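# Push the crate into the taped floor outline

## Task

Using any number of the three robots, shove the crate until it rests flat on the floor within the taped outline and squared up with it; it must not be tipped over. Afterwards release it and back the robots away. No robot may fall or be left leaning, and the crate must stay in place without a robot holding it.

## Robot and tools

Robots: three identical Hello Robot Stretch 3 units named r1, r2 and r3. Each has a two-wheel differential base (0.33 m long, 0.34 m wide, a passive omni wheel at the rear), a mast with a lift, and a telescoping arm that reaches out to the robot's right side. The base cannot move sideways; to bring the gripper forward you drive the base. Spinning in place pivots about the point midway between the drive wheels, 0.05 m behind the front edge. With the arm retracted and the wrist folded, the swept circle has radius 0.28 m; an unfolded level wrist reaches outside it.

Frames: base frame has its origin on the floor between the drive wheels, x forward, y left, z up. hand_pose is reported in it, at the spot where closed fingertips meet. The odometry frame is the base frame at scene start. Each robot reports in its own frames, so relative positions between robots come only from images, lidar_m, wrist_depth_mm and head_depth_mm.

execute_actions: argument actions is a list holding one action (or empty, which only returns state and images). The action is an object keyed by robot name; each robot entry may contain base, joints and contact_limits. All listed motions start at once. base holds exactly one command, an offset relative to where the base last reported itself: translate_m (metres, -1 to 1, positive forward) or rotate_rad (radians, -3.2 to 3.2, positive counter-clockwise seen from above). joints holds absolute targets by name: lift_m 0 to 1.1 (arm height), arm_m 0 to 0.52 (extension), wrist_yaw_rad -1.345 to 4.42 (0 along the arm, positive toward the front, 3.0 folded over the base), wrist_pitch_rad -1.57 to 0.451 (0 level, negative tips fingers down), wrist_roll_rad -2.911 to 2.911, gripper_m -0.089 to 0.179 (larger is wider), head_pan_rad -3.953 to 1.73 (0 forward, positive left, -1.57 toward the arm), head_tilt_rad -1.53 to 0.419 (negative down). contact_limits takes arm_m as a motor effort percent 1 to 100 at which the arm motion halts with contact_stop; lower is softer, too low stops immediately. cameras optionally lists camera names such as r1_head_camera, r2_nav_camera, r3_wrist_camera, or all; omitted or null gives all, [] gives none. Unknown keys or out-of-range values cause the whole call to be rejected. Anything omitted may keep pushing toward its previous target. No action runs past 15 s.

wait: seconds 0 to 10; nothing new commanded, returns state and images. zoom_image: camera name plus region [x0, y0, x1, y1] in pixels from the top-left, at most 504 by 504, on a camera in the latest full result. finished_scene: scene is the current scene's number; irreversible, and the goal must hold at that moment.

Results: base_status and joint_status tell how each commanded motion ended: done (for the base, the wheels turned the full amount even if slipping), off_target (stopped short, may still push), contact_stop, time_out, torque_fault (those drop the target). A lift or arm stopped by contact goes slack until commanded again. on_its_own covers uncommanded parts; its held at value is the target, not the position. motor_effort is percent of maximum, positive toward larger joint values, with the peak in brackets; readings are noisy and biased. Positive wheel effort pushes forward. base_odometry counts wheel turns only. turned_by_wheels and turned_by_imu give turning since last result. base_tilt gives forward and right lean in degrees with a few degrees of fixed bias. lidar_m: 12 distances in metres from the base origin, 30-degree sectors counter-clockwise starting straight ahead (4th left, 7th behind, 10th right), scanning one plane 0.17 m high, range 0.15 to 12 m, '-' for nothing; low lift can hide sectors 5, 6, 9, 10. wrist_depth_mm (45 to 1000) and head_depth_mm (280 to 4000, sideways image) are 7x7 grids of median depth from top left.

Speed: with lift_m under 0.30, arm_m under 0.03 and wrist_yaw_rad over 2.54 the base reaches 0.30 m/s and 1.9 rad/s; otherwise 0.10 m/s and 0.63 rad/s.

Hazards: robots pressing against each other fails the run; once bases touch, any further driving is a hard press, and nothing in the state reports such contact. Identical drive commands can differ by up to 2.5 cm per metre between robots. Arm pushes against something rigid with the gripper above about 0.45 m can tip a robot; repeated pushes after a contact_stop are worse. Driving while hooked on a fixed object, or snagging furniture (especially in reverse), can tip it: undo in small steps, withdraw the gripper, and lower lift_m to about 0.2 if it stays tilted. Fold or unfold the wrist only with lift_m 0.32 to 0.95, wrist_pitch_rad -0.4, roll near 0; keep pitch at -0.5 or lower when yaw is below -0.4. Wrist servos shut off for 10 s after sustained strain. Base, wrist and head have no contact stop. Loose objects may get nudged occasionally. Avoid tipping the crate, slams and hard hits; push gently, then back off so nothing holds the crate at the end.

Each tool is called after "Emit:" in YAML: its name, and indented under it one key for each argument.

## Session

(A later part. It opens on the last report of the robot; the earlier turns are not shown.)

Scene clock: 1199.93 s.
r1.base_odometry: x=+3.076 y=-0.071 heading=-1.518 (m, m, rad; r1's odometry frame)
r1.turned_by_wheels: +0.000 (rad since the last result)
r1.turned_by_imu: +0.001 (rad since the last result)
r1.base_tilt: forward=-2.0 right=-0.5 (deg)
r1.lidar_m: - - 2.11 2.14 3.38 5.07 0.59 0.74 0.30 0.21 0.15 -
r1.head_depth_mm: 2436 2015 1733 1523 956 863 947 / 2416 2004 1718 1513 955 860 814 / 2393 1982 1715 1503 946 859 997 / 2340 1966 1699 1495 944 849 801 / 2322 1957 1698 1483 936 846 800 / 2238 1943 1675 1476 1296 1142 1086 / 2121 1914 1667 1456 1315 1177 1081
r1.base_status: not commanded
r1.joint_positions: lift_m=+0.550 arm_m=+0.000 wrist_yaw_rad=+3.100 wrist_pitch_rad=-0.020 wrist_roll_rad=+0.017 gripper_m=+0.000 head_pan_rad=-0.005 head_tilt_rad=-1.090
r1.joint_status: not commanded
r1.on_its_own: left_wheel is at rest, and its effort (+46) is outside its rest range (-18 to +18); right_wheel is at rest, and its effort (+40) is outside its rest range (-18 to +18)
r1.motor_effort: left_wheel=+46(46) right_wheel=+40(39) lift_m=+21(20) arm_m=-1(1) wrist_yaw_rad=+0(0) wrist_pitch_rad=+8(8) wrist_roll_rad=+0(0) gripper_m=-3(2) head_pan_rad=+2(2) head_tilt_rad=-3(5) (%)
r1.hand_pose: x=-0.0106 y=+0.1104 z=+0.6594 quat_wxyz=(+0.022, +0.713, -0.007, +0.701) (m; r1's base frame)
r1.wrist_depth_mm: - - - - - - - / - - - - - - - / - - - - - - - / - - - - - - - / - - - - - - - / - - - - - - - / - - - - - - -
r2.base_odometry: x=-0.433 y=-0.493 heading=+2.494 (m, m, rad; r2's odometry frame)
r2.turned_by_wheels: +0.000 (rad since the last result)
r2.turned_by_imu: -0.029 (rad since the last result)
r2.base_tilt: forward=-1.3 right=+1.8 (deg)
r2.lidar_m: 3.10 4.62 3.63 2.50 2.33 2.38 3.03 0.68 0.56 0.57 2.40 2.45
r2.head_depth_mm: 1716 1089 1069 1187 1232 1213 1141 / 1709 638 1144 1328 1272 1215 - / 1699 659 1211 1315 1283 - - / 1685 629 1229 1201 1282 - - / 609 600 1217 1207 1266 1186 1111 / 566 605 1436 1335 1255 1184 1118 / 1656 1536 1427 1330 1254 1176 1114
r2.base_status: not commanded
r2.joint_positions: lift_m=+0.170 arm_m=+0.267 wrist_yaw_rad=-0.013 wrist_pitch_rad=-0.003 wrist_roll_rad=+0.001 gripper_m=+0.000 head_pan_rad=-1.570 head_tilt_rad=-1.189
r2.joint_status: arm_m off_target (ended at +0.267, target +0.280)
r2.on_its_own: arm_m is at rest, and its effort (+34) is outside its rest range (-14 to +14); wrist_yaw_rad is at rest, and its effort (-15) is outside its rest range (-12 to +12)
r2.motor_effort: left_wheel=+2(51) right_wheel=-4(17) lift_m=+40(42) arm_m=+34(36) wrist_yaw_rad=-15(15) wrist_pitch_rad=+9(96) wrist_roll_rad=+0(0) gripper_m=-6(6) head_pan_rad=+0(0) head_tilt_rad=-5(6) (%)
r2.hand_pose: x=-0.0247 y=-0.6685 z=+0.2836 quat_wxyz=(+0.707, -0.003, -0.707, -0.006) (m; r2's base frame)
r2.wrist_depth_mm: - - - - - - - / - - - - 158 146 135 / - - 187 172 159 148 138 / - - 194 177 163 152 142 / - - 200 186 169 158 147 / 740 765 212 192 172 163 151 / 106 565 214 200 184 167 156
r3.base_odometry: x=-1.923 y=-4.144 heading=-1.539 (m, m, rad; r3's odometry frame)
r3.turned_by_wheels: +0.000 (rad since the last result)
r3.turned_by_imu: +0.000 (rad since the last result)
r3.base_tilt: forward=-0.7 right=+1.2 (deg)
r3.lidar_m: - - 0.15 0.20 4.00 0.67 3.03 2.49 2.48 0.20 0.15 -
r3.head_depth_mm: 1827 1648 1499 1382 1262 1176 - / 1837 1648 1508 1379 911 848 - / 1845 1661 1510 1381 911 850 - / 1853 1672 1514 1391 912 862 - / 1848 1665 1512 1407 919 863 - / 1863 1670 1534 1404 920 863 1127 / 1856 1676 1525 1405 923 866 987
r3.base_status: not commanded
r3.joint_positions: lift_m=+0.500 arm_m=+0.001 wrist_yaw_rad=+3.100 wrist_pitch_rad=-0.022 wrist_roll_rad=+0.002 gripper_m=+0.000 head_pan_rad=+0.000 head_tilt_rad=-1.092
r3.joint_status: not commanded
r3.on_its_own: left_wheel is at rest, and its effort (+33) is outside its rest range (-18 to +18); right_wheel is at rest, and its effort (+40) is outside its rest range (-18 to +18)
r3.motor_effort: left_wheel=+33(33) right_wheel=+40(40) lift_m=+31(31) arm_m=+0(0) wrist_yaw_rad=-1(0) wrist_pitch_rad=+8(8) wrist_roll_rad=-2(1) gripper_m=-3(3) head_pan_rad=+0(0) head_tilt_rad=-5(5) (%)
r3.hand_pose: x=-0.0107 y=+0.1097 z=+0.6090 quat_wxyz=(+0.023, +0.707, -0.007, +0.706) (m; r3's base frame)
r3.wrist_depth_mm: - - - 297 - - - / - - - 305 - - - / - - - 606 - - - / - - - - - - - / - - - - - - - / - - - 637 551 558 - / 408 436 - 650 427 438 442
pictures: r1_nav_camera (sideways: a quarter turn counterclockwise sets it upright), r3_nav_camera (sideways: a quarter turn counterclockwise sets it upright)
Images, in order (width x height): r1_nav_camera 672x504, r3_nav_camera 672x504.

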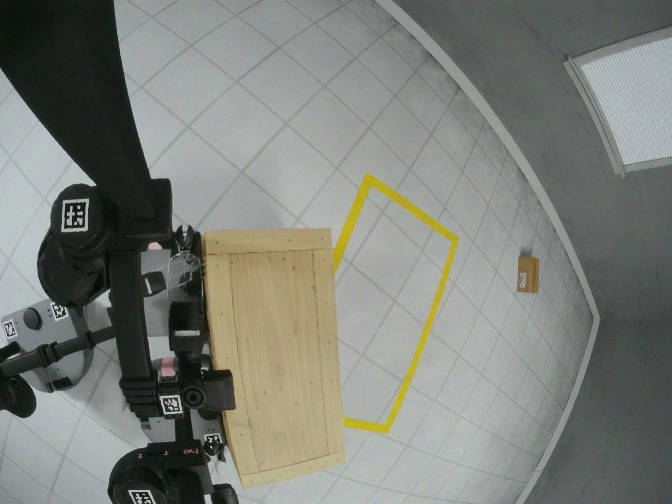

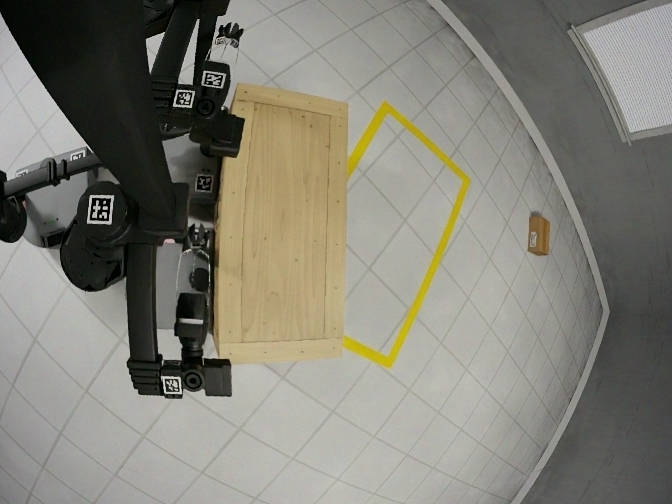

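Emit:
execute_actions:
  actions:
    - {"r2":{"joints":{"arm_m":0.03}}}
  cameras: []

Emit:
execute_actions:
  actions:
    - {"r2":{"base":{"rotate_rad":-0.1},"joints":{"arm_m":0.02,"wrist_yaw_rad":3.1}}}
  cameras: []

Emit:
execute_actions:
  actions:
    - {"r2":{"base":{"translate_m":-0.75}}}
  cameras: []

Emit:
execute_actions:
  actions:
    - {"r2":{"base":{"rotate_rad":-0.71}}}
  cameras: []

Emit:
execute_actions:
  actions:
    - {"r2":{"base":{"translate_m":0.15}}}
  cameras: []

Emit:
execute_actions:
  actions:
    - {"r2":{"base":{"rotate_rad":0.6}}}
  cameras: ["r2_head_camera","r2_nav_camera"]

Scene clock: 1216.17 s.
r1.base_odometry: x=+3.076 y=-0.071 heading=-1.518 (m, m, rad; r1's odometry frame)
r1.turned_by_wheels: +0.000 (rad since the last result)
r1.turned_by_imu: +0.002 (rad since the last result)
r1.base_tilt: forward=-1.8 right=-0.4 (deg)
r1.lidar_m: - - 2.11 2.15 3.40 5.06 0.59 0.74 0.30 0.21 0.15 -
r1.head_depth_mm: 2465 2011 1730 1514 955 863 940 / 2388 2010 1724 1511 951 864 810 / 2378 1996 1724 1497 947 853 991 / 2364 1973 1696 1491 945 853 805 / 2333 1926 1688 1494 936 846 795 / 2245 1935 1667 1473 1291 1140 1081 / 2113 1917 1659 1465 1305 1179 1084
r1.base_status: not commanded
r1.joint_positions: lift_m=+0.550 arm_m=+0.000 wrist_yaw_rad=+3.100 wrist_pitch_rad=-0.020 wrist_roll_rad=+0.017 gripper_m=+0.000 head_pan_rad=-0.005 head_tilt_rad=-1.090
r1.joint_status: not commanded
r1.on_its_own: left_wheel is at rest, and its effort (+47) is outside its rest range (-18 to +18); right_wheel is at rest, and its effort (+39) is outside its rest range (-18 to +18)
r1.motor_effort: left_wheel=+47(47) right_wheel=+39(39) lift_m=+21(21) arm_m=-1(2) wrist_yaw_rad=+1(1) wrist_pitch_rad=+8(8) wrist_roll_rad=+0(0) gripper_m=-3(2) head_pan_rad=+2(3) head_tilt_rad=-4(5) (%)
r1.hand_pose: x=-0.0106 y=+0.1104 z=+0.6594 quat_wxyz=(+0.022, +0.713, -0.007, +0.701) (m; r1's base frame)
r1.wrist_depth_mm: - - - - - - - / - - - - - - - / - - - - - - - / - - - - - - - / - - - - - - - / - - - - - - - / - - - - - - -
r2.base_odometry: x=-0.433 y=-0.493 heading=+2.494 (m, m, rad; r2's odometry frame)
r2.turned_by_wheels: +0.000 (rad since the last result)
r2.turned_by_imu: -0.001 (rad since the last result)
r2.base_tilt: forward=-1.2 right=+1.9 (deg)
r2.lidar_m: 3.11 4.59 3.67 2.49 2.34 2.38 3.03 0.67 0.56 0.57 2.41 2.45
r2.head_depth_mm: 1715 1090 1073 1193 1229 1214 1147 / 1704 637 1139 1331 1271 1219 - / 1691 657 1207 1215 1288 - - / 1672 628 1228 1200 - - - / 607 599 1217 1213 1263 1187 1117 / 566 603 1434 1339 1251 1185 1118 / 1656 1525 1416 1326 1251 1181 1114
r2.base_status: not commanded
r2.joint_positions: lift_m=+0.170 arm_m=+0.030 wrist_yaw_rad=-0.029 wrist_pitch_rad=-0.001 wrist_roll_rad=+0.001 gripper_m=+0.000 head_pan_rad=-1.570 head_tilt_rad=-1.189
r2.joint_status: all done
r2.motor_effort: left_wheel=+1(5) right_wheel=-1(7) lift_m=+40(40) arm_m=-4(36) wrist_yaw_rad=+0(17) wrist_pitch_rad=+8(8) wrist_roll_rad=+0(0) gripper_m=-2(5) head_pan_rad=-1(1) head_tilt_rad=-5(4) (%)
r2.hand_pose: x=-0.0289 y=-0.4314 z=+0.2840 quat_wxyz=(+0.707, -0.010, -0.707, -0.011) (m; r2's base frame)
r2.wrist_depth_mm: - - - - - - - / - - - - - - - / - - 318 402 374 352 330 / - - 317 420 387 362 339 / - - 338 427 397 371 348 / 803 773 327 346 367 373 359 / 582 574 301 293 285 278 367
r3.base_odometry: x=-1.923 y=-4.144 heading=-1.539 (m, m, rad; r3's odometry frame)
r3.turned_by_wheels: +0.000 (rad since the last result)
r3.turned_by_imu: +0.000 (rad since the last result)
r3.base_tilt: forward=-0.8 right=+1.2 (deg)
r3.lidar_m: - - 0.15 0.20 4.02 0.67 3.03 2.49 2.47 0.20 0.15 -
r3.head_depth_mm: 1814 1644 1504 1387 1265 1176 - / 1828 1657 1521 1384 912 850 - / 1844 1664 1521 1383 911 846 - / 1850 1663 1527 1395 918 859 - / 1850 1662 1527 1397 912 860 - / 1861 1664 1519 1399 920 863 1127 / 1876 1689 1534 1401 921 863 992
r3.base_status: not commanded
r3.joint_positions: lift_m=+0.500 arm_m=+0.001 wrist_yaw_rad=+3.100 wrist_pitch_rad=-0.022 wrist_roll_rad=+0.002 gripper_m=+0.000 head_pan_rad=+0.000 head_tilt_rad=-1.092
r3.joint_status: not commanded
r3.on_its_own: left_wheel is at rest, and its effort (+34) is outside its rest range (-18 to +18); right_wheel is at rest, and its effort (+40) is outside its rest range (-18 to +18)
r3.motor_effort: left_wheel=+34(33) right_wheel=+40(40) lift_m=+31(31) arm_m=+0(0) wrist_yaw_rad=+0(1) wrist_pitch_rad=+7(8) wrist_roll_rad=-1(1) gripper_m=-3(3) head_pan_rad=+0(0) head_tilt_rad=-5(5) (%)
r3.hand_pose: x=-0.0107 y=+0.1097 z=+0.6090 quat_wxyz=(+0.023, +0.707, -0.007, +0.706) (m; r3's base frame)
r3.wrist_depth_mm: - - - 296 - - - / - - - 305 - - - / - - - 597 - - - / - - - - - - - / - - - - - - - / - - - - 553 564 - / 482 526 - 674 425 436 441
pictures: none
No camera images: the call's "cameras" was empty. Leave "cameras" out to get every camera's image.

Scene clock: 1218.73 s.
r1.base_odometry: x=+3.076 y=-0.071 heading=-1.518 (m, m, rad; r1's odometry frame)
r1.turned_by_wheels: +0.000 (rad since the last result)
r1.turned_by_imu: +0.001 (rad since the last result)
r1.base_tilt: forward=-2.0 right=-0.5 (deg)
r1.lidar_m: - - 2.12 2.15 3.40 5.07 0.59 0.74 0.31 0.21 0.15 -
r1.head_depth_mm: 2427 2013 1729 1538 954 862 948 / 2393 2014 1733 1520 955 859 813 / 2360 1996 1717 1504 948 859 996 / 2348 1976 1687 1489 942 849 801 / 2304 1959 1687 1485 937 846 792 / 2241 1928 1674 1469 1286 1138 1083 / 2123 1918 1666 1469 1319 1182 1078
r1.base_status: not commanded
r1.joint_positions: lift_m=+0.550 arm_m=+0.000 wrist_yaw_rad=+3.100 wrist_pitch_rad=-0.020 wrist_roll_rad=+0.017 gripper_m=+0.000 head_pan_rad=-0.005 head_tilt_rad=-1.090
r1.joint_status: not commanded
r1.on_its_own: left_wheel is at rest, and its effort (+46) is outside its rest range (-18 to +18); right_wheel is at rest, and its effort (+39) is outside its rest range (-18 to +18)
r1.motor_effort: left_wheel=+46(46) right_wheel=+39(39) lift_m=+20(21) arm_m=-2(1) wrist_yaw_rad=+0(1) wrist_pitch_rad=+8(8) wrist_roll_rad=+0(0) gripper_m=-2(3) head_pan_rad=+2(2) head_tilt_rad=-5(4) (%)
r1.hand_pose: x=-0.0106 y=+0.1104 z=+0.6594 quat_wxyz=(+0.022, +0.713, -0.007, +0.701) (m; r1's base frame)
r1.wrist_depth_mm: - - - - - - - / - - - - - - - / - - - - - - - / - - - - - - - / - - - - - - - / - - - - - - - / - - - - - - -
r2.base_odometry: x=-0.433 y=-0.493 heading=+2.394 (m, m, rad; r2's odometry frame)
r2.turned_by_wheels: -0.100 (rad since the last result)
r2.turned_by_imu: -0.102 (rad since the last result)
r2.base_tilt: forward=-1.2 right=+1.9 (deg)
r2.lidar_m: 2.90 4.61 4.16 2.60 2.33 2.34 2.82 0.82 0.56 0.57 0.58 2.42
r2.head_depth_mm: 1725 1127 1026 1201 1255 1213 1145 / 1699 726 1128 1197 1268 1219 - / 1697 653 1211 1334 1286 - - / 1688 1066 1225 1202 1293 - - / 1677 613 1222 1202 1271 1189 1113 / 598 590 1401 1324 1255 1183 1117 / 602 1485 1424 1329 1249 1179 1113
r2.base_status: done
r2.joint_positions: lift_m=+0.170 arm_m=+0.020 wrist_yaw_rad=+3.098 wrist_pitch_rad=-0.001 wrist_roll_rad=+0.001 gripper_m=+0.000 head_pan_rad=-1.570 head_tilt_rad=-1.189
r2.joint_status: all done
r2.motor_effort: left_wheel=+3(8) right_wheel=-2(4) lift_m=+40(40) arm_m=-4(6) wrist_yaw_rad=+2(2) wrist_pitch_rad=+8(8) wrist_roll_rad=+0(0) gripper_m=-3(2) head_pan_rad=+0(0) head_tilt_rad=-5(5) (%)
r2.hand_pose: x=-0.0101 y=+0.0907 z=+0.2840 quat_wxyz=(+0.016, +0.707, -0.015, +0.707) (m; r2's base frame)
r2.wrist_depth_mm: - - - - - - - / - - - - - - - / - - - - - - - / - - - - - - - / - - - - - 932 907 / 794 778 747 645 676 663 642 / 592 577 588 541 525 508 493
r3.base_odometry: x=-1.923 y=-4.144 heading=-1.539 (m, m, rad; r3's odometry frame)
r3.turned_by_wheels: +0.000 (rad since the last result)
r3.turned_by_imu: +0.000 (rad since the last result)
r3.base_tilt: forward=-0.7 right=+1.3 (deg)
r3.lidar_m: - - 0.15 0.20 4.04 0.68 3.03 2.48 2.47 0.20 0.15 -
r3.head_depth_mm: 1826 1650 1501 1385 1272 1177 - / 1832 1647 1495 1381 912 846 - / 1833 1647 1513 1388 913 848 - / 1837 1675 1516 1401 917 861 - / 1834 1666 1514 1396 918 861 - / 1853 1682 1537 1397 921 865 1125 / 1863 1676 1533 1400 924 867 995
r3.base_status: not commanded
r3.joint_positions: lift_m=+0.500 arm_m=+0.001 wrist_yaw_rad=+3.100 wrist_pitch_rad=-0.022 wrist_roll_rad=+0.002 gripper_m=+0.000 head_pan_rad=+0.000 head_tilt_rad=-1.092
r3.joint_status: not commanded
r3.on_its_own: left_wheel is at rest, and its effort (+33) is outside its rest range (-18 to +18); right_wheel is at rest, and its effort (+40) is outside its rest range (-18 to +18)
r3.motor_effort: left_wheel=+33(33) right_wheel=+40(40) lift_m=+31(31) arm_m=+0(0) wrist_yaw_rad=+0(0) wrist_pitch_rad=+7(7) wrist_roll_rad=-1(1) gripper_m=-3(3) head_pan_rad=+0(0) head_tilt_rad=-6(5) (%)
r3.hand_pose: x=-0.0107 y=+0.1097 z=+0.6090 quat_wxyz=(+0.023, +0.707, -0.007, +0.706) (m; r3's base frame)
r3.wrist_depth_mm: - - - 297 - - - / - - - 305 - - - / - - - 599 - - - / - - - - - - - / - - - - - - - / - - - - 550 558 - / 490 910 - 683 428 436 442
pictures: none
No camera images: the call's "cameras" was empty. Leave "cameras" out to get every camera's image.

Scene clock: 1222.97 s.
r1.base_odometry: x=+3.076 y=-0.071 heading=-1.518 (m, m, rad; r1's odometry frame)
r1.turned_by_wheels: +0.000 (rad since the last result)
r1.turned_by_imu: +0.001 (rad since the last result)
r1.base_tilt: forward=-2.0 right=-0.4 (deg)
r1.lidar_m: - - 2.11 2.15 3.39 5.08 3.47 2.83 0.30 0.21 0.15 -
r1.head_depth_mm: 2446 2043 1741 1528 958 862 947 / 2392 1979 1737 1510 952 860 814 / 2390 1983 1717 1509 947 853 991 / 2357 1958 1700 1497 936 846 805 / 2320 1964 1677 1481 936 846 794 / 2237 1925 1682 1474 1297 1136 1081 / 2124 1930 1663 1463 1307 1183 1082
r1.base_status: not commanded
r1.joint_positions: lift_m=+0.550 arm_m=+0.000 wrist_yaw_rad=+3.100 wrist_pitch_rad=-0.020 wrist_roll_rad=+0.017 gripper_m=+0.000 head_pan_rad=-0.005 head_tilt_rad=-1.090
r1.joint_status: not commanded
r1.on_its_own: left_wheel is at rest, and its effort (+46) is outside its rest range (-18 to +18); right_wheel is at rest, and its effort (+40) is outside its rest range (-18 to +18)
r1.motor_effort: left_wheel=+46(46) right_wheel=+40(39) lift_m=+21(21) arm_m=-1(1) wrist_yaw_rad=-1(0) wrist_pitch_rad=+8(8) wrist_roll_rad=+0(0) gripper_m=-2(3) head_pan_rad=+3(2) head_tilt_rad=-3(3) (%)
r1.hand_pose: x=-0.0106 y=+0.1104 z=+0.6594 quat_wxyz=(+0.022, +0.713, -0.007, +0.701) (m; r1's base frame)
r1.wrist_depth_mm: - - - - - - - / - - - - - - - / - - - - - - - / - - - - - - - / - - - - - - - / - - - - - - - / - - - - - - -
r2.base_odometry: x=+0.116 y=-1.003 heading=+2.394 (m, m, rad; r2's odometry frame)
r2.turned_by_wheels: +0.000 (rad since the last result)
r2.turned_by_imu: -0.001 (rad since the last result)
r2.base_tilt: forward=-1.1 right=+1.9 (deg)
r2.lidar_m: 3.45 5.15 3.23 2.05 1.85 1.86 2.24 1.52 3.50 0.57 0.60 0.93
r2.head_depth_mm: 1716 1589 1473 1373 1288 1207 1140 / 1722 1573 1461 1364 1280 1219 - / 1702 1568 1457 1361 1291 - - / 1686 1531 1448 1344 1293 - - / 1667 1101 1178 1335 1267 1185 1117 / 1660 755 1112 1181 1251 1186 1118 / 1662 656 1152 1172 1233 1177 1111
r2.base_status: done
r2.joint_positions: lift_m=+0.170 arm_m=+0.020 wrist_yaw_rad=+3.099 wrist_pitch_rad=-0.001 wrist_roll_rad=+0.001 gripper_m=+0.000 head_pan_rad=-1.570 head_tilt_rad=-1.189
r2.joint_status: not commanded
r2.motor_effort: left_wheel=+3(9) right_wheel=-2(7) lift_m=+40(40) arm_m=-4(4) wrist_yaw_rad=+0(2) wrist_pitch_rad=+8(8) wrist_roll_rad=+0(0) gripper_m=-3(3) head_pan_rad=+0(0) head_tilt_rad=-5(5) (%)
r2.hand_pose: x=-0.0104 y=+0.0907 z=+0.2840 quat_wxyz=(+0.016, +0.707, -0.014, +0.707) (m; r2's base frame)
r2.wrist_depth_mm: - - - - - - - / - - - - - - - / - - - - - - - / - - - - - - - / - - - - - 944 915 / 796 774 744 643 681 663 632 / 586 572 588 543 520 508 496
r3.base_odometry: x=-1.923 y=-4.144 heading=-1.539 (m, m, rad; r3's odometry frame)
r3.turned_by_wheels: +0.000 (rad since the last result)
r3.turned_by_imu: +0.000 (rad since the last result)
r3.base_tilt: forward=-0.7 right=+1.3 (deg)
r3.lidar_m: - - 0.15 0.20 4.04 5.37 3.04 0.60 2.48 0.20 0.15 -
r3.head_depth_mm: 1827 1660 1512 1389 1269 1170 - / 1826 1659 1508 1383 914 847 - / 1828 1660 1513 1383 912 850 - / 1843 1677 1510 1400 916 862 - / 1861 1673 1524 1401 916 862 - / 1870 1666 1534 1407 922 868 1126 / 1840 1672 1519 1406 922 866 991
r3.base_status: not commanded
r3.joint_positions: lift_m=+0.500 arm_m=+0.001 wrist_yaw_rad=+3.100 wrist_pitch_rad=-0.022 wrist_roll_rad=+0.002 gripper_m=+0.000 head_pan_rad=+0.000 head_tilt_rad=-1.092
r3.joint_status: not commanded
r3.on_its_own: left_wheel is at rest, and its effort (+33) is outside its rest range (-18 to +18); right_wheel is at rest, and its effort (+40) is outside its rest range (-18 to +18)
r3.motor_effort: left_wheel=+33(33) right_wheel=+40(40) lift_m=+31(31) arm_m=+1(0) wrist_yaw_rad=+0(0) wrist_pitch_rad=+8(7) wrist_roll_rad=-1(1) gripper_m=-3(3) head_pan_rad=-1(1) head_tilt_rad=-5(6) (%)
r3.hand_pose: x=-0.0107 y=+0.1097 z=+0.6090 quat_wxyz=(+0.023, +0.707, -0.007, +0.706) (m; r3's base frame)
r3.wrist_depth_mm: - - - 298 - - - / - - - 305 - - - / - - - 600 - - - / - - - - - - - / - - - - - - - / - - - - 549 554 - / 897 900 - 674 427 435 444
pictures: none
No camera images: the call's "cameras" was empty. Leave "cameras" out to get every camera's image.

Scene clock: 1224.67 s.
r1.base_odometry: x=+3.076 y=-0.071 heading=-1.518 (m, m, rad; r1's odometry frame)
r1.turned_by_wheels: +0.000 (rad since the last result)
r1.turned_by_imu: +0.000 (rad since the last result)
r1.base_tilt: forward=-1.9 right=-0.5 (deg)
r1.lidar_m: - - 2.11 2.14 3.37 5.06 3.46 2.84 0.30 0.21 0.15 -
r1.head_depth_mm: 2435 2028 1736 1523 959 860 943 / 2409 2007 1721 1520 953 860 813 / 2398 1975 1709 1500 951 852 994 / 2347 1975 1710 1478 938 851 805 / 2330 1963 1682 1478 937 847 797 / 2239 1929 1681 1472 1300 1139 1078 / 2126 1916 1658 1452 1309 1183 1079
r1.base_status: not commanded
r1.joint_positions: lift_m=+0.550 arm_m=+0.000 wrist_yaw_rad=+3.100 wrist_pitch_rad=-0.020 wrist_roll_rad=+0.017 gripper_m=+0.000 head_pan_rad=-0.005 head_tilt_rad=-1.090
r1.joint_status: not commanded
r1.on_its_own: left_wheel is at rest, and its effort (+47) is outside its rest range (-18 to +18); right_wheel is at rest, and its effort (+39) is outside its rest range (-18 to +18)
r1.motor_effort: left_wheel=+47(47) right_wheel=+39(39) lift_m=+20(21) arm_m=-1(2) wrist_yaw_rad=+0(0) wrist_pitch_rad=+8(8) wrist_roll_rad=+0(0) gripper_m=-1(2) head_pan_rad=+2(2) head_tilt_rad=-4(4) (%)
r1.hand_pose: x=-0.0106 y=+0.1104 z=+0.6594 quat_wxyz=(+0.022, +0.713, -0.007, +0.701) (m; r1's base frame)
r1.wrist_depth_mm: - - - - - - - / - - - - - - - / - - - - - - - / - - - - - - - / - - - - - - - / - - - - - - - / - - - - - - -
r2.base_odometry: x=+0.117 y=-1.003 heading=+1.684 (m, m, rad; r2's odometry frame)
r2.turned_by_wheels: -0.710 (rad since the last result)
r2.turned_by_imu: -0.719 (rad since the last result)
r2.base_tilt: forward=-1.2 right=+1.9 (deg)
r2.lidar_m: 0.66 3.16 4.85 4.59 2.30 1.86 1.85 2.02 1.55 1.52 0.75 0.57
r2.head_depth_mm: 1708 1587 1466 1373 1281 1210 1141 / 1658 1574 1463 1370 1283 1219 - / 1684 1570 1458 1357 1286 - - / 1690 1557 1450 1349 1289 - - / 1674 1542 1438 1342 1272 1189 1116 / 1657 1533 1428 1339 1253 1186 1119 / 1652 1529 1426 1331 1247 1177 1114
r2.base_status: done
r2.joint_positions: lift_m=+0.170 arm_m=+0.020 wrist_yaw_rad=+3.099 wrist_pitch_rad=-0.001 wrist_roll_rad=+0.001 gripper_m=+0.000 head_pan_rad=-1.570 head_tilt_rad=-1.189
r2.joint_status: not commanded
r2.motor_effort: left_wheel=+2(13) right_wheel=-1(8) lift_m=+40(40) arm_m=-4(4) wrist_yaw_rad=+1(1) wrist_pitch_rad=+8(8) wrist_roll_rad=+0(0) gripper_m=-2(2) head_pan_rad=+0(0) head_tilt_rad=-5(4) (%)
r2.hand_pose: x=-0.0104 y=+0.0907 z=+0.2840 quat_wxyz=(+0.016, +0.707, -0.014, +0.707) (m; r2's base frame)
r2.wrist_depth_mm: - - - - - - - / - - - - - - - / - - - - - - - / - - - - - - - / - - - - - 951 900 / 811 766 741 635 683 659 638 / 589 569 582 534 523 508 499
r3.base_odometry: x=-1.923 y=-4.144 heading=-1.539 (m, m, rad; r3's odometry frame)
r3.turned_by_wheels: +0.000 (rad since the last result)
r3.turned_by_imu: +0.000 (rad since the last result)
r3.base_tilt: forward=-0.7 right=+1.2 (deg)
r3.lidar_m: - - 0.15 0.20 4.03 5.32 3.02 0.60 2.48 0.20 0.15 -
r3.head_depth_mm: 1808 1645 1502 1389 1270 1170 - / 1838 1656 1507 1386 912 846 - / 1847 1657 1512 1388 912 852 - / 1842 1671 1511 1397 919 861 - / 1862 1670 1525 1397 920 859 - / 1853 1674 1529 1404 916 866 1122 / 1853 1670 1528 1398 924 870 993
r3.base_status: not commanded
r3.joint_positions: lift_m=+0.500 arm_m=+0.001 wrist_yaw_rad=+3.100 wrist_pitch_rad=-0.022 wrist_roll_rad=+0.002 gripper_m=+0.000 head_pan_rad=+0.000 head_tilt_rad=-1.092
r3.joint_status: not commanded
r3.on_its_own: left_wheel is at rest, and its effort (+33) is outside its rest range (-18 to +18); right_wheel is at rest, and its effort (+40) is outside its rest range (-18 to +18)
r3.motor_effort: left_wheel=+33(33) right_wheel=+40(40) lift_m=+31(31) arm_m=+0(0) wrist_yaw_rad=+0(0) wrist_pitch_rad=+7(7) wrist_roll_rad=-1(1) gripper_m=-3(3) head_pan_rad=+0(0) head_tilt_rad=-6(5) (%)
r3.hand_pose: x=-0.0107 y=+0.1097 z=+0.6090 quat_wxyz=(+0.023, +0.707, -0.007, +0.706) (m; r3's base frame)
r3.wrist_depth_mm: - - - 298 - - - / - - - 306 - - - / - - - 600 - - - / - - - - - - - / - - - - - - - / - - - - 551 561 - / 893 905 - 677 427 438 444
pictures: none
No camera images: the call's "cameras" was empty. Leave "cameras" out to get every camera's image.

Scene clock: 1226.57 s.
r1.base_odometry: x=+3.076 y=-0.071 heading=-1.518 (m, m, rad; r1's odometry frame)
r1.turned_by_wheels: +0.000 (rad since the last result)
r1.turned_by_imu: +0.000 (rad since the last result)
r1.base_tilt: forward=-2.1 right=-0.4 (deg)
r1.lidar_m: - - 2.11 2.15 3.39 5.06 3.45 2.83 0.30 0.21 0.15 -
r1.head_depth_mm: 2426 2019 1744 1526 955 863 945 / 2391 2014 1713 1505 954 862 817 / 2348 1996 1704 1491 945 852 997 / 2360 1984 1694 1502 942 851 802 / 2345 1946 1685 1476 934 842 792 / 2219 1952 1667 1480 1294 1136 1078 / 2091 1926 1667 1467 1306 1183 1086
r1.base_status: not commanded
r1.joint_positions: lift_m=+0.550 arm_m=+0.000 wrist_yaw_rad=+3.100 wrist_pitch_rad=-0.020 wrist_roll_rad=+0.017 gripper_m=+0.000 head_pan_rad=-0.005 head_tilt_rad=-1.090
r1.joint_status: not commanded
r1.on_its_own: left_wheel is at rest, and its effort (+46) is outside its rest range (-18 to +18); right_wheel is at rest, and its effort (+40) is outside its rest range (-18 to +18)
r1.motor_effort: left_wheel=+46(47) right_wheel=+40(39) lift_m=+21(21) arm_m=-2(1) wrist_yaw_rad=+0(1) wrist_pitch_rad=+8(8) wrist_roll_rad=+0(0) gripper_m=-3(2) head_pan_rad=+3(2) head_tilt_rad=-5(4) (%)
r1.hand_pose: x=-0.0106 y=+0.1104 z=+0.6594 quat_wxyz=(+0.022, +0.713, -0.007, +0.701) (m; r1's base frame)
r1.wrist_depth_mm: - - - - - - - / - - - - - - - / - - - - - - - / - - - - - - - / - - - - - - - / - - - - - - - / - - - - - - -
r2.base_odometry: x=+0.100 y=-0.854 heading=+1.684 (m, m, rad; r2's odometry frame)
r2.turned_by_wheels: +0.000 (rad since the last result)
r2.turned_by_imu: +0.000 (rad since the last result)
r2.base_tilt: forward=-1.3 right=+1.7 (deg)
r2.lidar_m: 0.51 2.99 4.61 4.99 2.48 2.01 1.99 2.18 1.56 1.57 0.47 0.46
r2.head_depth_mm: 1663 1585 1468 1371 1287 1213 1146 / 1683 1583 1461 1368 1280 1216 - / 1694 1566 1454 1361 1288 - - / 1684 1563 1441 1354 1295 - - / 1667 1546 1445 1353 1273 1187 1116 / 1663 1533 1435 1337 1259 1187 1121 / 1659 1530 1414 1132 1092 1084 1117
r2.base_status: done
r2.joint_positions: lift_m=+0.170 arm_m=+0.020 wrist_yaw_rad=+3.099 wrist_pitch_rad=-0.001 wrist_roll_rad=+0.001 gripper_m=+0.000 head_pan_rad=-1.570 head_tilt_rad=-1.189
r2.joint_status: not commanded
r2.motor_effort: left_wheel=+2(14) right_wheel=-1(6) lift_m=+40(40) arm_m=-4(4) wrist_yaw_rad=+1(1) wrist_pitch_rad=+8(8) wrist_roll_rad=+0(0) gripper_m=-2(2) head_pan_rad=+0(0) head_tilt_rad=-4(4) (%)
r2.hand_pose: x=-0.0105 y=+0.0907 z=+0.2840 quat_wxyz=(+0.016, +0.707, -0.014, +0.707) (m; r2's base frame)
r2.wrist_depth_mm: - - - - - - - / - - - - - - - / - - - - - - - / - - - - - - - / - - - - - 946 889 / 798 781 750 639 687 661 637 / 592 576 586 540 526 515 495
r3.base_odometry: x=-1.923 y=-4.144 heading=-1.539 (m, m, rad; r3's odometry frame)
r3.turned_by_wheels: +0.000 (rad since the last result)
r3.turned_by_imu: +0.000 (rad since the last result)
r3.base_tilt: forward=-0.7 right=+1.2 (deg)
r3.lidar_m: - - 0.15 0.21 4.03 5.33 3.03 0.46 2.47 0.20 0.15 -
r3.head_depth_mm: 1819 1653 1514 1384 1267 1174 - / 1829 1661 1513 1382 911 845 - / 1826 1673 1510 1388 912 849 - / 1845 1669 1518 1395 918 863 - / 1843 1680 1523 1391 917 861 - / 1864 1655 1537 1395 918 866 1122 / 1866 1696 1516 1402 921 865 996
r3.base_status: not commanded
r3.joint_positions: lift_m=+0.500 arm_m=+0.001 wrist_yaw_rad=+3.100 wrist_pitch_rad=-0.022 wrist_roll_rad=+0.002 gripper_m=+0.000 head_pan_rad=+0.000 head_tilt_rad=-1.092
r3.joint_status: not commanded
r3.on_its_own: left_wheel is at rest, and its effort (+33) is outside its rest range (-18 to +18); right_wheel is at rest, and its effort (+40) is outside its rest range (-18 to +18)
r3.motor_effort: left_wheel=+33(33) right_wheel=+40(40) lift_m=+31(31) arm_m=+0(0) wrist_yaw_rad=+0(0) wrist_pitch_rad=+8(7) wrist_roll_rad=-1(1) gripper_m=-3(3) head_pan_rad=+0(0) head_tilt_rad=-5(5) (%)
r3.hand_pose: x=-0.0107 y=+0.1097 z=+0.6090 quat_wxyz=(+0.023, +0.707, -0.007, +0.706) (m; r3's base frame)
r3.wrist_depth_mm: - - - 297 - - - / - - - 303 - - - / - - - 598 - - - / - - - - - - - / - - - - - - - / - - - - 547 566 - / 884 896 - 686 426 439 442
pictures: none
No camera images: the call's "cameras" was empty. Leave "cameras" out to get every camera's image.

Scene clock: 1228.00 s.
r1.base_odometry: x=+3.076 y=-0.071 heading=-1.518 (m, m, rad; r1's odometry frame)
r1.turned_by_wheels: +0.000 (rad since the last result)
r1.turned_by_imu: +0.000 (rad since the last result)
r1.base_tilt: forward=-2.1 right=-0.4 (deg)
r1.lidar_m: - - 2.11 2.15 3.38 5.05 3.43 2.84 0.30 0.21 0.15 -
r1.head_depth_mm: 2447 2026 1741 1529 959 865 947 / 2397 2023 1717 1519 953 857 812 / 2390 1960 1718 1495 947 853 993 / 2344 1955 1691 1493 945 852 802 / 2306 1962 1688 1477 934 848 795 / 2256 1926 1676 1482 1289 1140 1082 / 2114 1933 1668 1460 1305 1178 1078
r1.base_status: not commanded
r1.joint_positions: lift_m=+0.550 arm_m=+0.000 wrist_yaw_rad=+3.100 wrist_pitch_rad=-0.020 wrist_roll_rad=+0.017 gripper_m=+0.000 head_pan_rad=-0.005 head_tilt_rad=-1.090
r1.joint_status: not commanded
r1.on_its_own: left_wheel is at rest, and its effort (+46) is outside its rest range (-18 to +18); right_wheel is at rest, and its effort (+40) is outside its rest range (-18 to +18)
r1.motor_effort: left_wheel=+46(47) right_wheel=+40(39) lift_m=+21(21) arm_m=-2(1) wrist_yaw_rad=+0(1) wrist_pitch_rad=+8(8) wrist_roll_rad=+0(0) gripper_m=-3(3) head_pan_rad=+3(2) head_tilt_rad=-5(3) (%)
r1.hand_pose: x=-0.0106 y=+0.1104 z=+0.6594 quat_wxyz=(+0.022, +0.713, -0.007, +0.701) (m; r1's base frame)
r1.wrist_depth_mm: - - - - - - - / - - - - - - - / - - - - - - - / - - - - - - - / - - - - - - - / - - - - - - - / - - - - - - -
r2.base_odometry: x=+0.100 y=-0.854 heading=+2.284 (m, m, rad; r2's odometry frame)
r2.turned_by_wheels: +0.600 (rad since the last result)
r2.turned_by_imu: +0.607 (rad since the last result)
r2.base_tilt: forward=-1.2 right=+1.8 (deg)
r2.lidar_m: 3.06 5.16 4.29 2.36 1.99 1.99 2.27 1.56 3.51 0.47 0.46 0.51
r2.head_depth_mm: 1713 1586 1465 1379 1286 1216 1145 / 1695 1580 1462 1363 1283 1219 - / 1696 1564 1455 1361 1282 - - / 1685 1540 1432 1351 1293 - - / 1668 1095 1000 1174 1243 1188 1118 / 1668 1090 616 1159 1127 1185 1120 / 1658 1084 631 1153 1130 1179 1116
r2.base_status: done
r2.joint_positions: lift_m=+0.170 arm_m=+0.020 wrist_yaw_rad=+3.099 wrist_pitch_rad=-0.001 wrist_roll_rad=+0.001 gripper_m=+0.000 head_pan_rad=-1.570 head_tilt_rad=-1.189
r2.joint_status: not commanded
r2.motor_effort: left_wheel=-2(13) right_wheel=+2(7) lift_m=+40(40) arm_m=-4(4) wrist_yaw_rad=+1(1) wrist_pitch_rad=+8(8) wrist_roll_rad=+0(0) gripper_m=-3(2) head_pan_rad=+0(0) head_tilt_rad=-5(4) (%)
r2.hand_pose: x=-0.0105 y=+0.0907 z=+0.2840 quat_wxyz=(+0.016, +0.707, -0.014, +0.707) (m; r2's base frame)
r2.wrist_depth_mm: - - - - - - - / - - - - - - - / - - - - - - - / - - - - - - - / - - - - - 960 894 / 798 770 752 642 679 669 636 / 591 572 592 537 524 512 497
r3.base_odometry: x=-1.923 y=-4.144 heading=-1.539 (m, m, rad; r3's odometry frame)
r3.turned_by_wheels: +0.000 (rad since the last result)
r3.turned_by_imu: +0.000 (rad since the last result)
r3.base_tilt: forward=-0.8 right=+1.3 (deg)
r3.lidar_m: - - 0.15 0.20 4.03 5.35 3.02 0.46 2.47 0.20 0.15 -
r3.head_depth_mm: 1824 1649 1499 1383 1262 1176 - / 1820 1649 1503 1386 913 850 - / 1834 1662 1509 1388 915 848 - / 1826 1650 1509 1395 920 860 - / 1845 1678 1515 1398 923 860 - / 1850 1682 1523 1404 919 863 1121 / 1873 1679 1523 1396 924 865 995
r3.base_status: not commanded
r3.joint_positions: lift_m=+0.500 arm_m=+0.001 wrist_yaw_rad=+3.100 wrist_pitch_rad=-0.022 wrist_roll_rad=+0.002 gripper_m=+0.000 head_pan_rad=+0.000 head_tilt_rad=-1.092
r3.joint_status: not commanded
r3.on_its_own: left_wheel is at rest, and its effort (+33) is outside its rest range (-18 to +18); right_wheel is at rest, and its effort (+40) is outside its rest range (-18 to +18)
r3.motor_effort: left_wheel=+33(33) right_wheel=+40(40) lift_m=+30(31) arm_m=+0(0) wrist_yaw_rad=+0(1) wrist_pitch_rad=+8(7) wrist_roll_rad=-1(1) gripper_m=-3(3) head_pan_rad=+0(0) head_tilt_rad=-6(5) (%)
r3.hand_pose: x=-0.0107 y=+0.1097 z=+0.6090 quat_wxyz=(+0.023, +0.707, -0.007, +0.706) (m; r3's base frame)
r3.wrist_depth_mm: - - - 298 - - - / - - - 305 - - - / - - - 596 - - - / - - - - - - - / - - - - - - - / - - - - 549 554 - / 888 887 - 675 428 439 441
pictures: r2_head_camera (sideways: a quarter turn clockwise sets it upright), r2_nav_camera (sideways: a quarter turn counterclockwise sets it upright)
Images, in order (width x height): r2_head_camera 896x504, r2_nav_camera 672x504.

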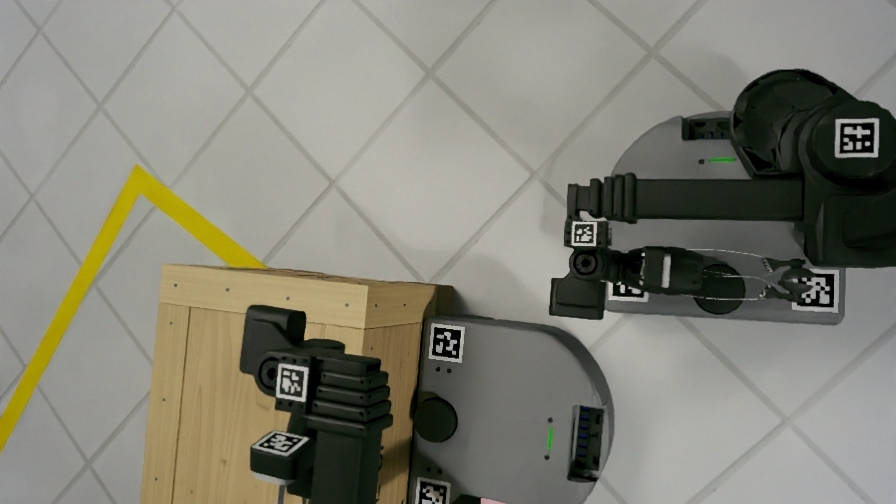

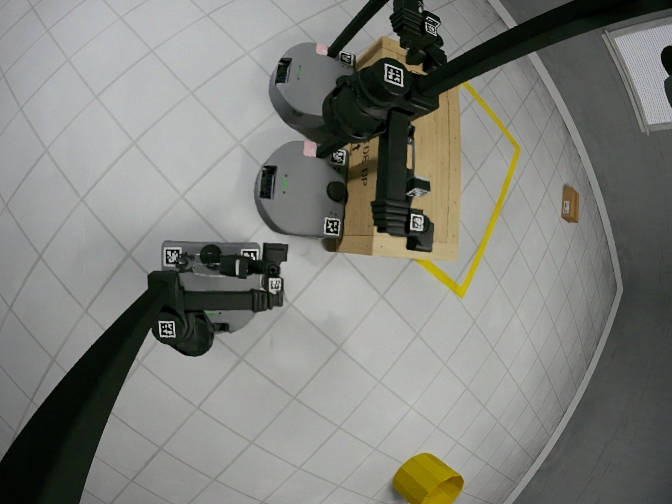

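Emit:
execute_actions:
  actions: []

Scene clock: 1236.07 s.
r1.base_odometry: x=+3.076 y=-0.071 heading=-1.518 (m, m, rad; r1's odometry frame)
r1.turned_by_wheels: +0.000 (rad since the last result)
r1.turned_by_imu: +0.001 (rad since the last result)
r1.base_tilt: forward=-2.0 right=-0.4 (deg)
r1.lidar_m: - - 2.11 2.15 3.40 5.07 3.47 2.85 0.30 0.21 0.15 -
r1.head_depth_mm: 2439 2032 1738 1523 955 860 943 / 2416 1989 1712 1512 952 860 813 / 2371 1978 1713 1504 948 852 994 / 2349 1963 1692 1492 940 851 804 / 2324 1952 1685 1479 937 840 791 / 2238 1928 1670 1479 1294 1139 1085 / 2125 1912 1659 1466 1311 1185 1079
r1.base_status: not commanded
r1.joint_positions: lift_m=+0.550 arm_m=+0.000 wrist_yaw_rad=+3.100 wrist_pitch_rad=-0.020 wrist_roll_rad=+0.017 gripper_m=+0.000 head_pan_rad=-0.005 head_tilt_rad=-1.090
r1.joint_status: not commanded
r1.on_its_own: left_wheel is at rest, and its effort (+47) is outside its rest range (-18 to +18); right_wheel is at rest, and its effort (+39) is outside its rest range (-18 to +18)
r1.motor_effort: left_wheel=+47(47) right_wheel=+39(39) lift_m=+21(21) arm_m=-1(1) wrist_yaw_rad=+0(1) wrist_pitch_rad=+8(8) wrist_roll_rad=+0(0) gripper_m=-2(3) head_pan_rad=+2(2) head_tilt_rad=-4(3) (%)
r1.hand_pose: x=-0.0106 y=+0.1104 z=+0.6594 quat_wxyz=(+0.022, +0.713, -0.007, +0.701) (m; r1's base frame)
r1.wrist_depth_mm: - - - - - - - / - - - - - - - / - - - - - - - / - - - - - - - / - - - - - - - / - - - - - - - / - - - - - - -
r2.base_odometry: x=+0.100 y=-0.854 heading=+2.284 (m, m, rad; r2's odometry frame)
r2.turned_by_wheels: +0.000 (rad since the last result)
r2.turned_by_imu: -0.001 (rad since the last result)
r2.base_tilt: forward=-1.1 right=+1.7 (deg)
r2.lidar_m: 3.10 5.15 4.29 2.37 2.00 1.99 2.25 1.55 3.51 0.47 0.46 0.51
r2.head_depth_mm: 1714 1587 1476 1373 1290 1215 1144 / 1700 1573 1460 1367 1285 1213 - / 1693 1556 1452 1363 1287 - - / 1684 1544 1432 1349 1292 - - / 1672 1096 999 1178 1241 1189 1112 / 1667 1090 616 1156 1129 1183 1116 / 1653 1082 630 1152 1123 1180 1109
r2.base_status: done
r2.joint_positions: lift_m=+0.170 arm_m=+0.020 wrist_yaw_rad=+3.099 wrist_pitch_rad=-0.001 wrist_roll_rad=+0.001 gripper_m=+0.000 head_pan_rad=-1.570 head_tilt_rad=-1.189
r2.joint_status: not commanded
r2.motor_effort: left_wheel=-3(13) right_wheel=+2(7) lift_m=+40(40) arm_m=-4(4) wrist_yaw_rad=+1(1) wrist_pitch_rad=+8(8) wrist_roll_rad=+0(0) gripper_m=-3(2) head_pan_rad=+0(0) head_tilt_rad=-5(4) (%)
r2.hand_pose: x=-0.0105 y=+0.0907 z=+0.2840 quat_wxyz=(+0.016, +0.707, -0.014, +0.707) (m; r2's base frame)
r2.wrist_depth_mm: - - - - - - - / - - - - - - - / - - - - - - - / - - - - - - - / - - - - - 930 908 / 799 778 742 636 686 662 635 / 593 569 587 540 523 513 493
r3.base_odometry: x=-1.923 y=-4.144 heading=-1.539 (m, m, rad; r3's odometry frame)
r3.turned_by_wheels: +0.000 (rad since the last result)
r3.turned_by_imu: +0.000 (rad since the last result)
r3.base_tilt: forward=-0.8 right=+1.2 (deg)
r3.lidar_m: - - 0.15 0.20 4.01 5.34 3.05 0.46 2.48 0.20 0.15 -
r3.head_depth_mm: 1827 1651 1517 1384 1263 1178 - / 1841 1650 1501 1385 911 849 - / 1829 1660 1508 1389 913 850 - / 1853 1650 1508 1387 913 861 - / 1852 1665 1509 1391 917 861 - / 1845 1670 1527 1399 919 865 1121 / 1856 1685 1520 1402 922 866 991
r3.base_status: not commanded
r3.joint_positions: lift_m=+0.500 arm_m=+0.001 wrist_yaw_rad=+3.100 wrist_pitch_rad=-0.022 wrist_roll_rad=+0.002 gripper_m=+0.000 head_pan_rad=+0.000 head_tilt_rad=-1.092
r3.joint_status: not commanded
r3.on_its_own: left_wheel is at rest, and its effort (+33) is outside its rest range (-18 to +18); right_wheel is at rest, and its effort (+40) is outside its rest range (-18 to +18)
r3.motor_effort: left_wheel=+33(33) right_wheel=+40(40) lift_m=+31(31) arm_m=+0(0) wrist_yaw_rad=+0(1) wrist_pitch_rad=+8(7) wrist_roll_rad=-1(1) gripper_m=-3(3) head_pan_rad=+0(0) head_tilt_rad=-5(5) (%)
r3.hand_pose: x=-0.0107 y=+0.1097 z=+0.6090 quat_wxyz=(+0.023, +0.707, -0.007, +0.706) (m; r3's base frame)
r3.wrist_depth_mm: - - - 298 - - - / - - - 305 - - - / - - - 603 - - - / - - - - - - - / - - - - - - - / - - - - 553 561 - / 881 898 - 675 428 434 445
pictures: r1_head_camera (sideways: a quarter turn clockwise sets it upright), r1_nav_camera (sideways: a quarter turn counterclockwise sets it upright), r1_wrist_camera, r2_head_camera (sideways: a quarter turn clockwise sets it upright), r2_nav_camera (sideways: a quarter turn counterclockwise sets it upright), r2_wrist_camera, r3_head_camera (sideways: a quarter turn clockwise sets it upright), r3_nav_camera (sideways: a quarter turn counterclockwise sets it upright), r3_wrist_camera
Images, in order (width x height): r1_head_camera 896x504, r1_nav_camera 672x504, r1_wrist_camera 644x364, r2_head_camera 896x504, r2_nav_camera 672x504, r2_wrist_camera 644x364, r3_head_camera 896x504, r3_nav_camera 672x504, r3_wrist_camera 644x364.

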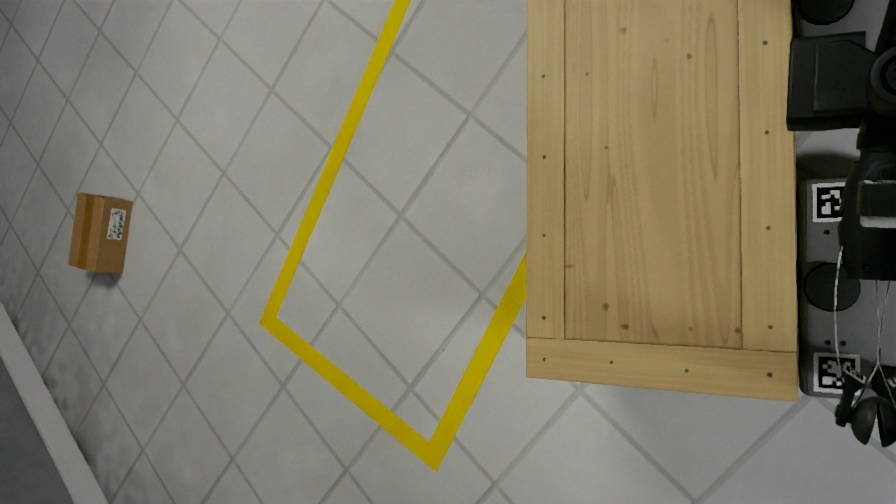

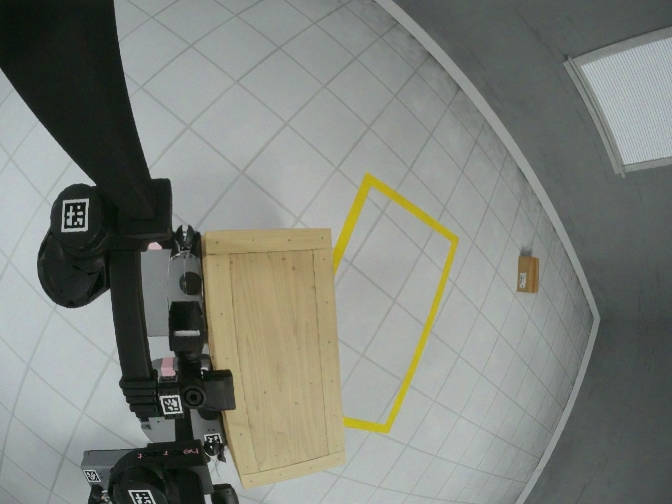

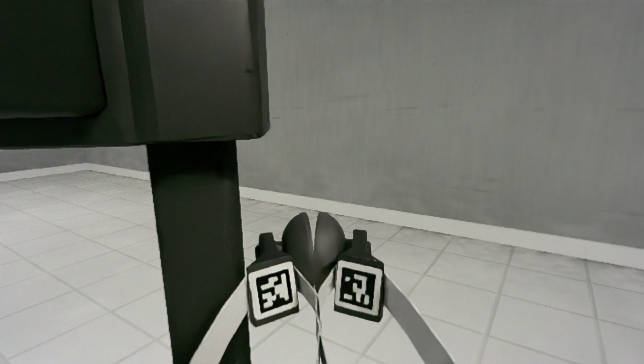

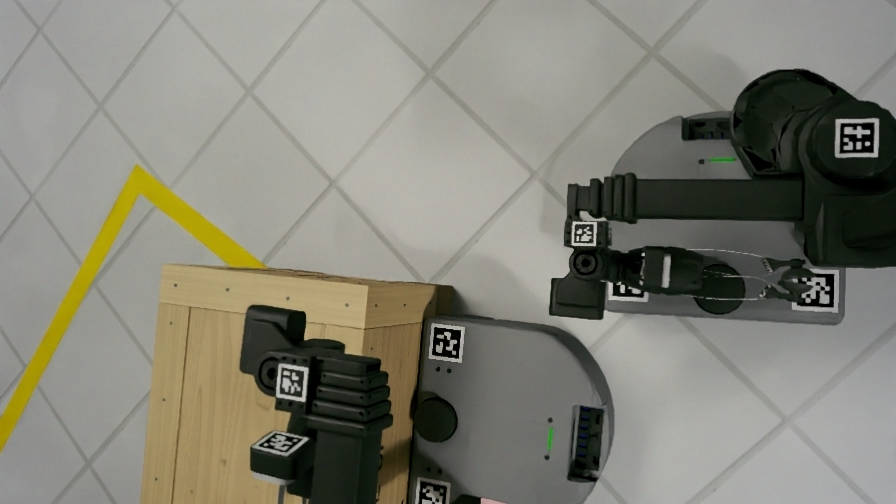

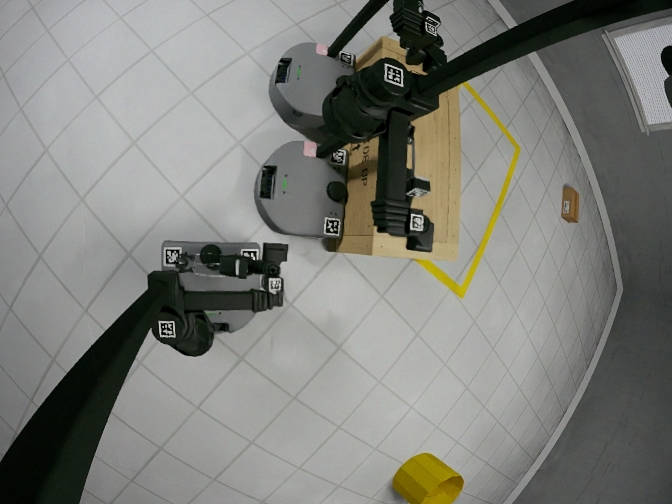

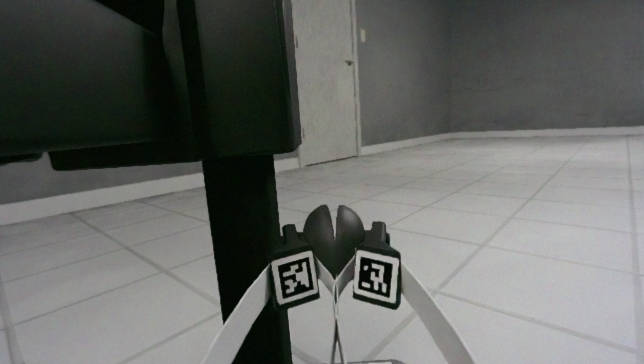

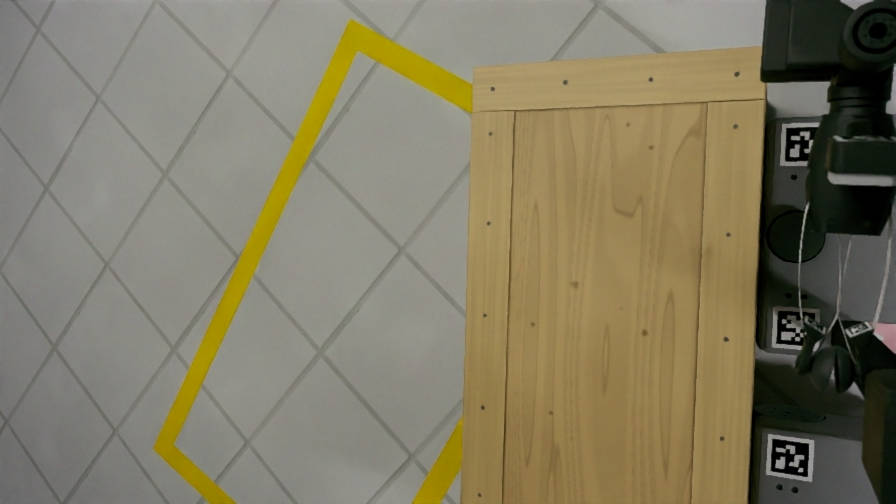

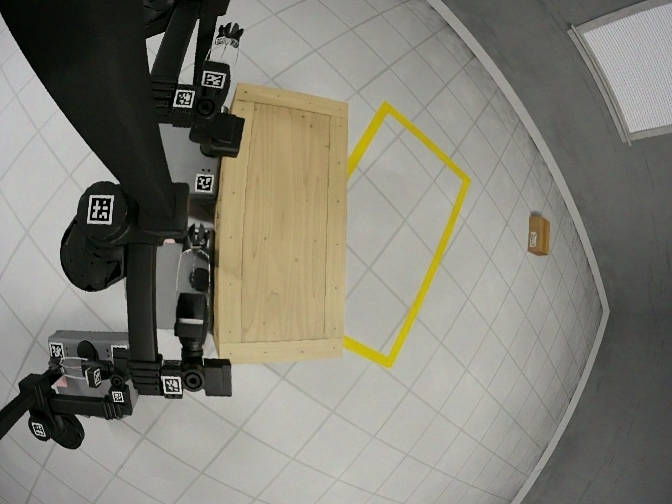

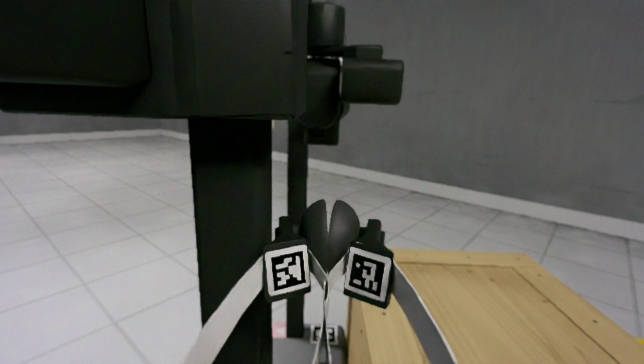

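Emit:
execute_actions:
  actions:
    - {"r2":{"joints":{"arm_m":0.35},"contact_limits":{"arm_m":13}}}
  cameras: ["r2_head_camera"]

Scene clock: 1239.90 s.
r1.base_odometry: x=+3.076 y=-0.071 heading=-1.518 (m, m, rad; r1's odometry frame)
r1.turned_by_wheels: +0.000 (rad since the last result)
r1.turned_by_imu: +0.001 (rad since the last result)
r1.base_tilt: forward=-2.0 right=-0.5 (deg)
r1.lidar_m: - - 2.11 2.15 3.40 5.08 3.45 2.84 0.31 0.21 0.15 -
r1.head_depth_mm: 2427 2028 1742 1525 956 862 944 / 2401 2020 1723 1509 955 856 814 / 2370 2002 1715 1507 946 855 993 / 2328 1964 1690 1487 941 849 801 / 2334 1956 1683 1489 933 845 795 / 2263 1944 1670 1478 1297 1136 1077 / 2108 1922 1669 1463 1305 1183 1079
r1.base_status: not commanded
r1.joint_positions: lift_m=+0.550 arm_m=+0.000 wrist_yaw_rad=+3.100 wrist_pitch_rad=-0.020 wrist_roll_rad=+0.017 gripper_m=+0.000 head_pan_rad=-0.005 head_tilt_rad=-1.090
r1.joint_status: not commanded
r1.on_its_own: left_wheel is at rest, and its effort (+47) is outside its rest range (-18 to +18); right_wheel is at rest, and its effort (+39) is outside its rest range (-18 to +18)
r1.motor_effort: left_wheel=+47(47) right_wheel=+39(40) lift_m=+21(21) arm_m=-1(1) wrist_yaw_rad=+1(1) wrist_pitch_rad=+8(8) wrist_roll_rad=+0(0) gripper_m=-2(3) head_pan_rad=+2(3) head_tilt_rad=-4(4) (%)
r1.hand_pose: x=-0.0106 y=+0.1104 z=+0.6594 quat_wxyz=(+0.022, +0.713, -0.007, +0.701) (m; r1's base frame)
r1.wrist_depth_mm: - - - - - - - / - - - - - - - / - - - - - - - / - - - - - - - / - - - - - - - / - - - - - - - / - - - - - - -
r2.base_odometry: x=+0.100 y=-0.854 heading=+2.284 (m, m, rad; r2's odometry frame)
r2.turned_by_wheels: +0.000 (rad since the last result)
r2.turned_by_imu: -0.001 (rad since the last result)
r2.base_tilt: forward=-1.3 right=+1.7 (deg)
r2.lidar_m: 3.09 5.14 4.29 2.37 2.00 1.99 2.26 1.56 3.50 0.47 0.46 0.51
r2.head_depth_mm: 1718 1580 1467 1373 1288 1208 1143 / 1706 1570 1459 1367 1283 1215 - / 1694 1568 1453 1362 1279 - - / 1689 1538 1435 1340 1284 - - / 1669 1100 1000 1172 1247 1186 1116 / 1666 1089 616 1160 1124 1179 1119 / 1648 1086 631 1155 1122 1177 1112
r2.base_status: not commanded
r2.joint_positions: lift_m=+0.170 arm_m=+0.272 wrist_yaw_rad=+3.106 wrist_pitch_rad=-0.001 wrist_roll_rad=+0.001 gripper_m=+0.000 head_pan_rad=-1.570 head_tilt_rad=-1.189
r2.joint_status: arm_m contact_stop (moved +0.252 of +0.330)
r2.on_its_own: arm_m is slack since a contact_stop, until your next command for it (your +0.350 is given up)
r2.motor_effort: left_wheel=-7(10) right_wheel=+7(11) lift_m=+40(40) arm_m=+1(12) wrist_yaw_rad=-5(8) wrist_pitch_rad=+8(8) wrist_roll_rad=+0(0) gripper_m=-2(2) head_pan_rad=+0(0) head_tilt_rad=-4(5) (%)
r2.contact_limits: arm_m 13 (drawing in: default 28, maximum 46; extending or still: default 40, maximum 64)
r2.hand_pose: x=-0.0122 y=-0.1611 z=+0.2840 quat_wxyz=(+0.013, +0.707, -0.012, +0.707) (m; r2's base frame)
r2.wrist_depth_mm: - - - - - - - / - - - - - - - / - - - - - - - / - - - - - - - / - - - - - 951 910 / 819 802 - - 682 668 643 / 591 613 - - 525 512 497
r3.base_odometry: x=-1.923 y=-4.144 heading=-1.539 (m, m, rad; r3's odometry frame)
r3.turned_by_wheels: +0.000 (rad since the last result)
r3.turned_by_imu: +0.000 (rad since the last result)
r3.base_tilt: forward=-0.7 right=+1.2 (deg)
r3.lidar_m: - - 0.15 0.20 4.04 5.35 3.03 0.46 2.48 0.20 0.15 -
r3.head_depth_mm: 1830 1649 1501 1391 1268 1172 - / 1807 1652 1501 1386 913 846 - / 1848 1654 1501 1396 913 849 - / 1842 1673 1507 1402 918 860 - / 1841 1679 1518 1394 919 863 - / 1866 1679 1528 1399 918 864 1121 / 1863 1674 1530 1410 924 866 994
r3.base_status: not commanded
r3.joint_positions: lift_m=+0.500 arm_m=+0.001 wrist_yaw_rad=+3.100 wrist_pitch_rad=-0.022 wrist_roll_rad=+0.002 gripper_m=+0.000 head_pan_rad=+0.000 head_tilt_rad=-1.092
r3.joint_status: not commanded
r3.on_its_own: left_wheel is at rest, and its effort (+33) is outside its rest range (-18 to +18); right_wheel is at rest, and its effort (+40) is outside its rest range (-18 to +18)
r3.motor_effort: left_wheel=+33(34) right_wheel=+40(40) lift_m=+31(31) arm_m=+0(0) wrist_yaw_rad=-1(0) wrist_pitch_rad=+8(8) wrist_roll_rad=-1(1) gripper_m=-3(3) head_pan_rad=+0(0) head_tilt_rad=-5(6) (%)
r3.hand_pose: x=-0.0107 y=+0.1097 z=+0.6090 quat_wxyz=(+0.023, +0.707, -0.007, +0.706) (m; r3's base frame)
r3.wrist_depth_mm: - - - 296 - - - / - - - 307 - - - / - - - 601 - - - / - - - - - - - / - - - - - - - / - - - - 555 558 - / 893 895 - 680 426 439 439
pictures: r2_head_camera (sideways: a quarter turn clockwise sets it upright)
Images, in order (width x height): r2_head_camera 896x504.

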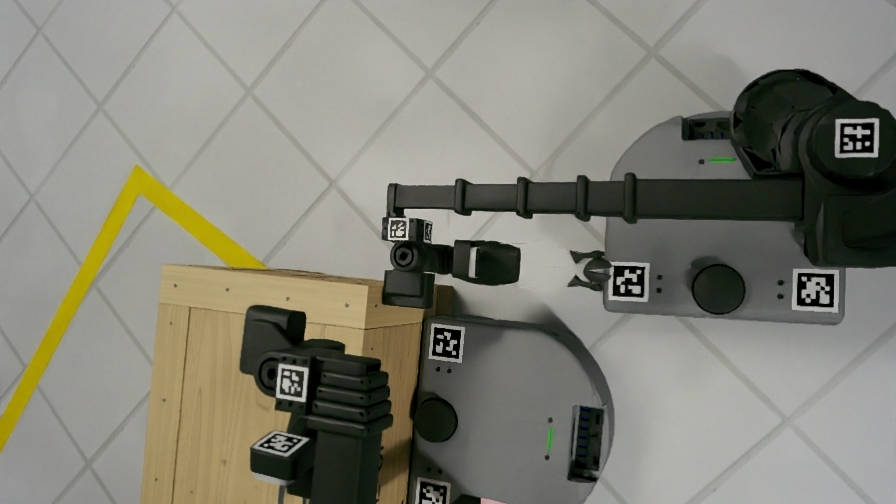

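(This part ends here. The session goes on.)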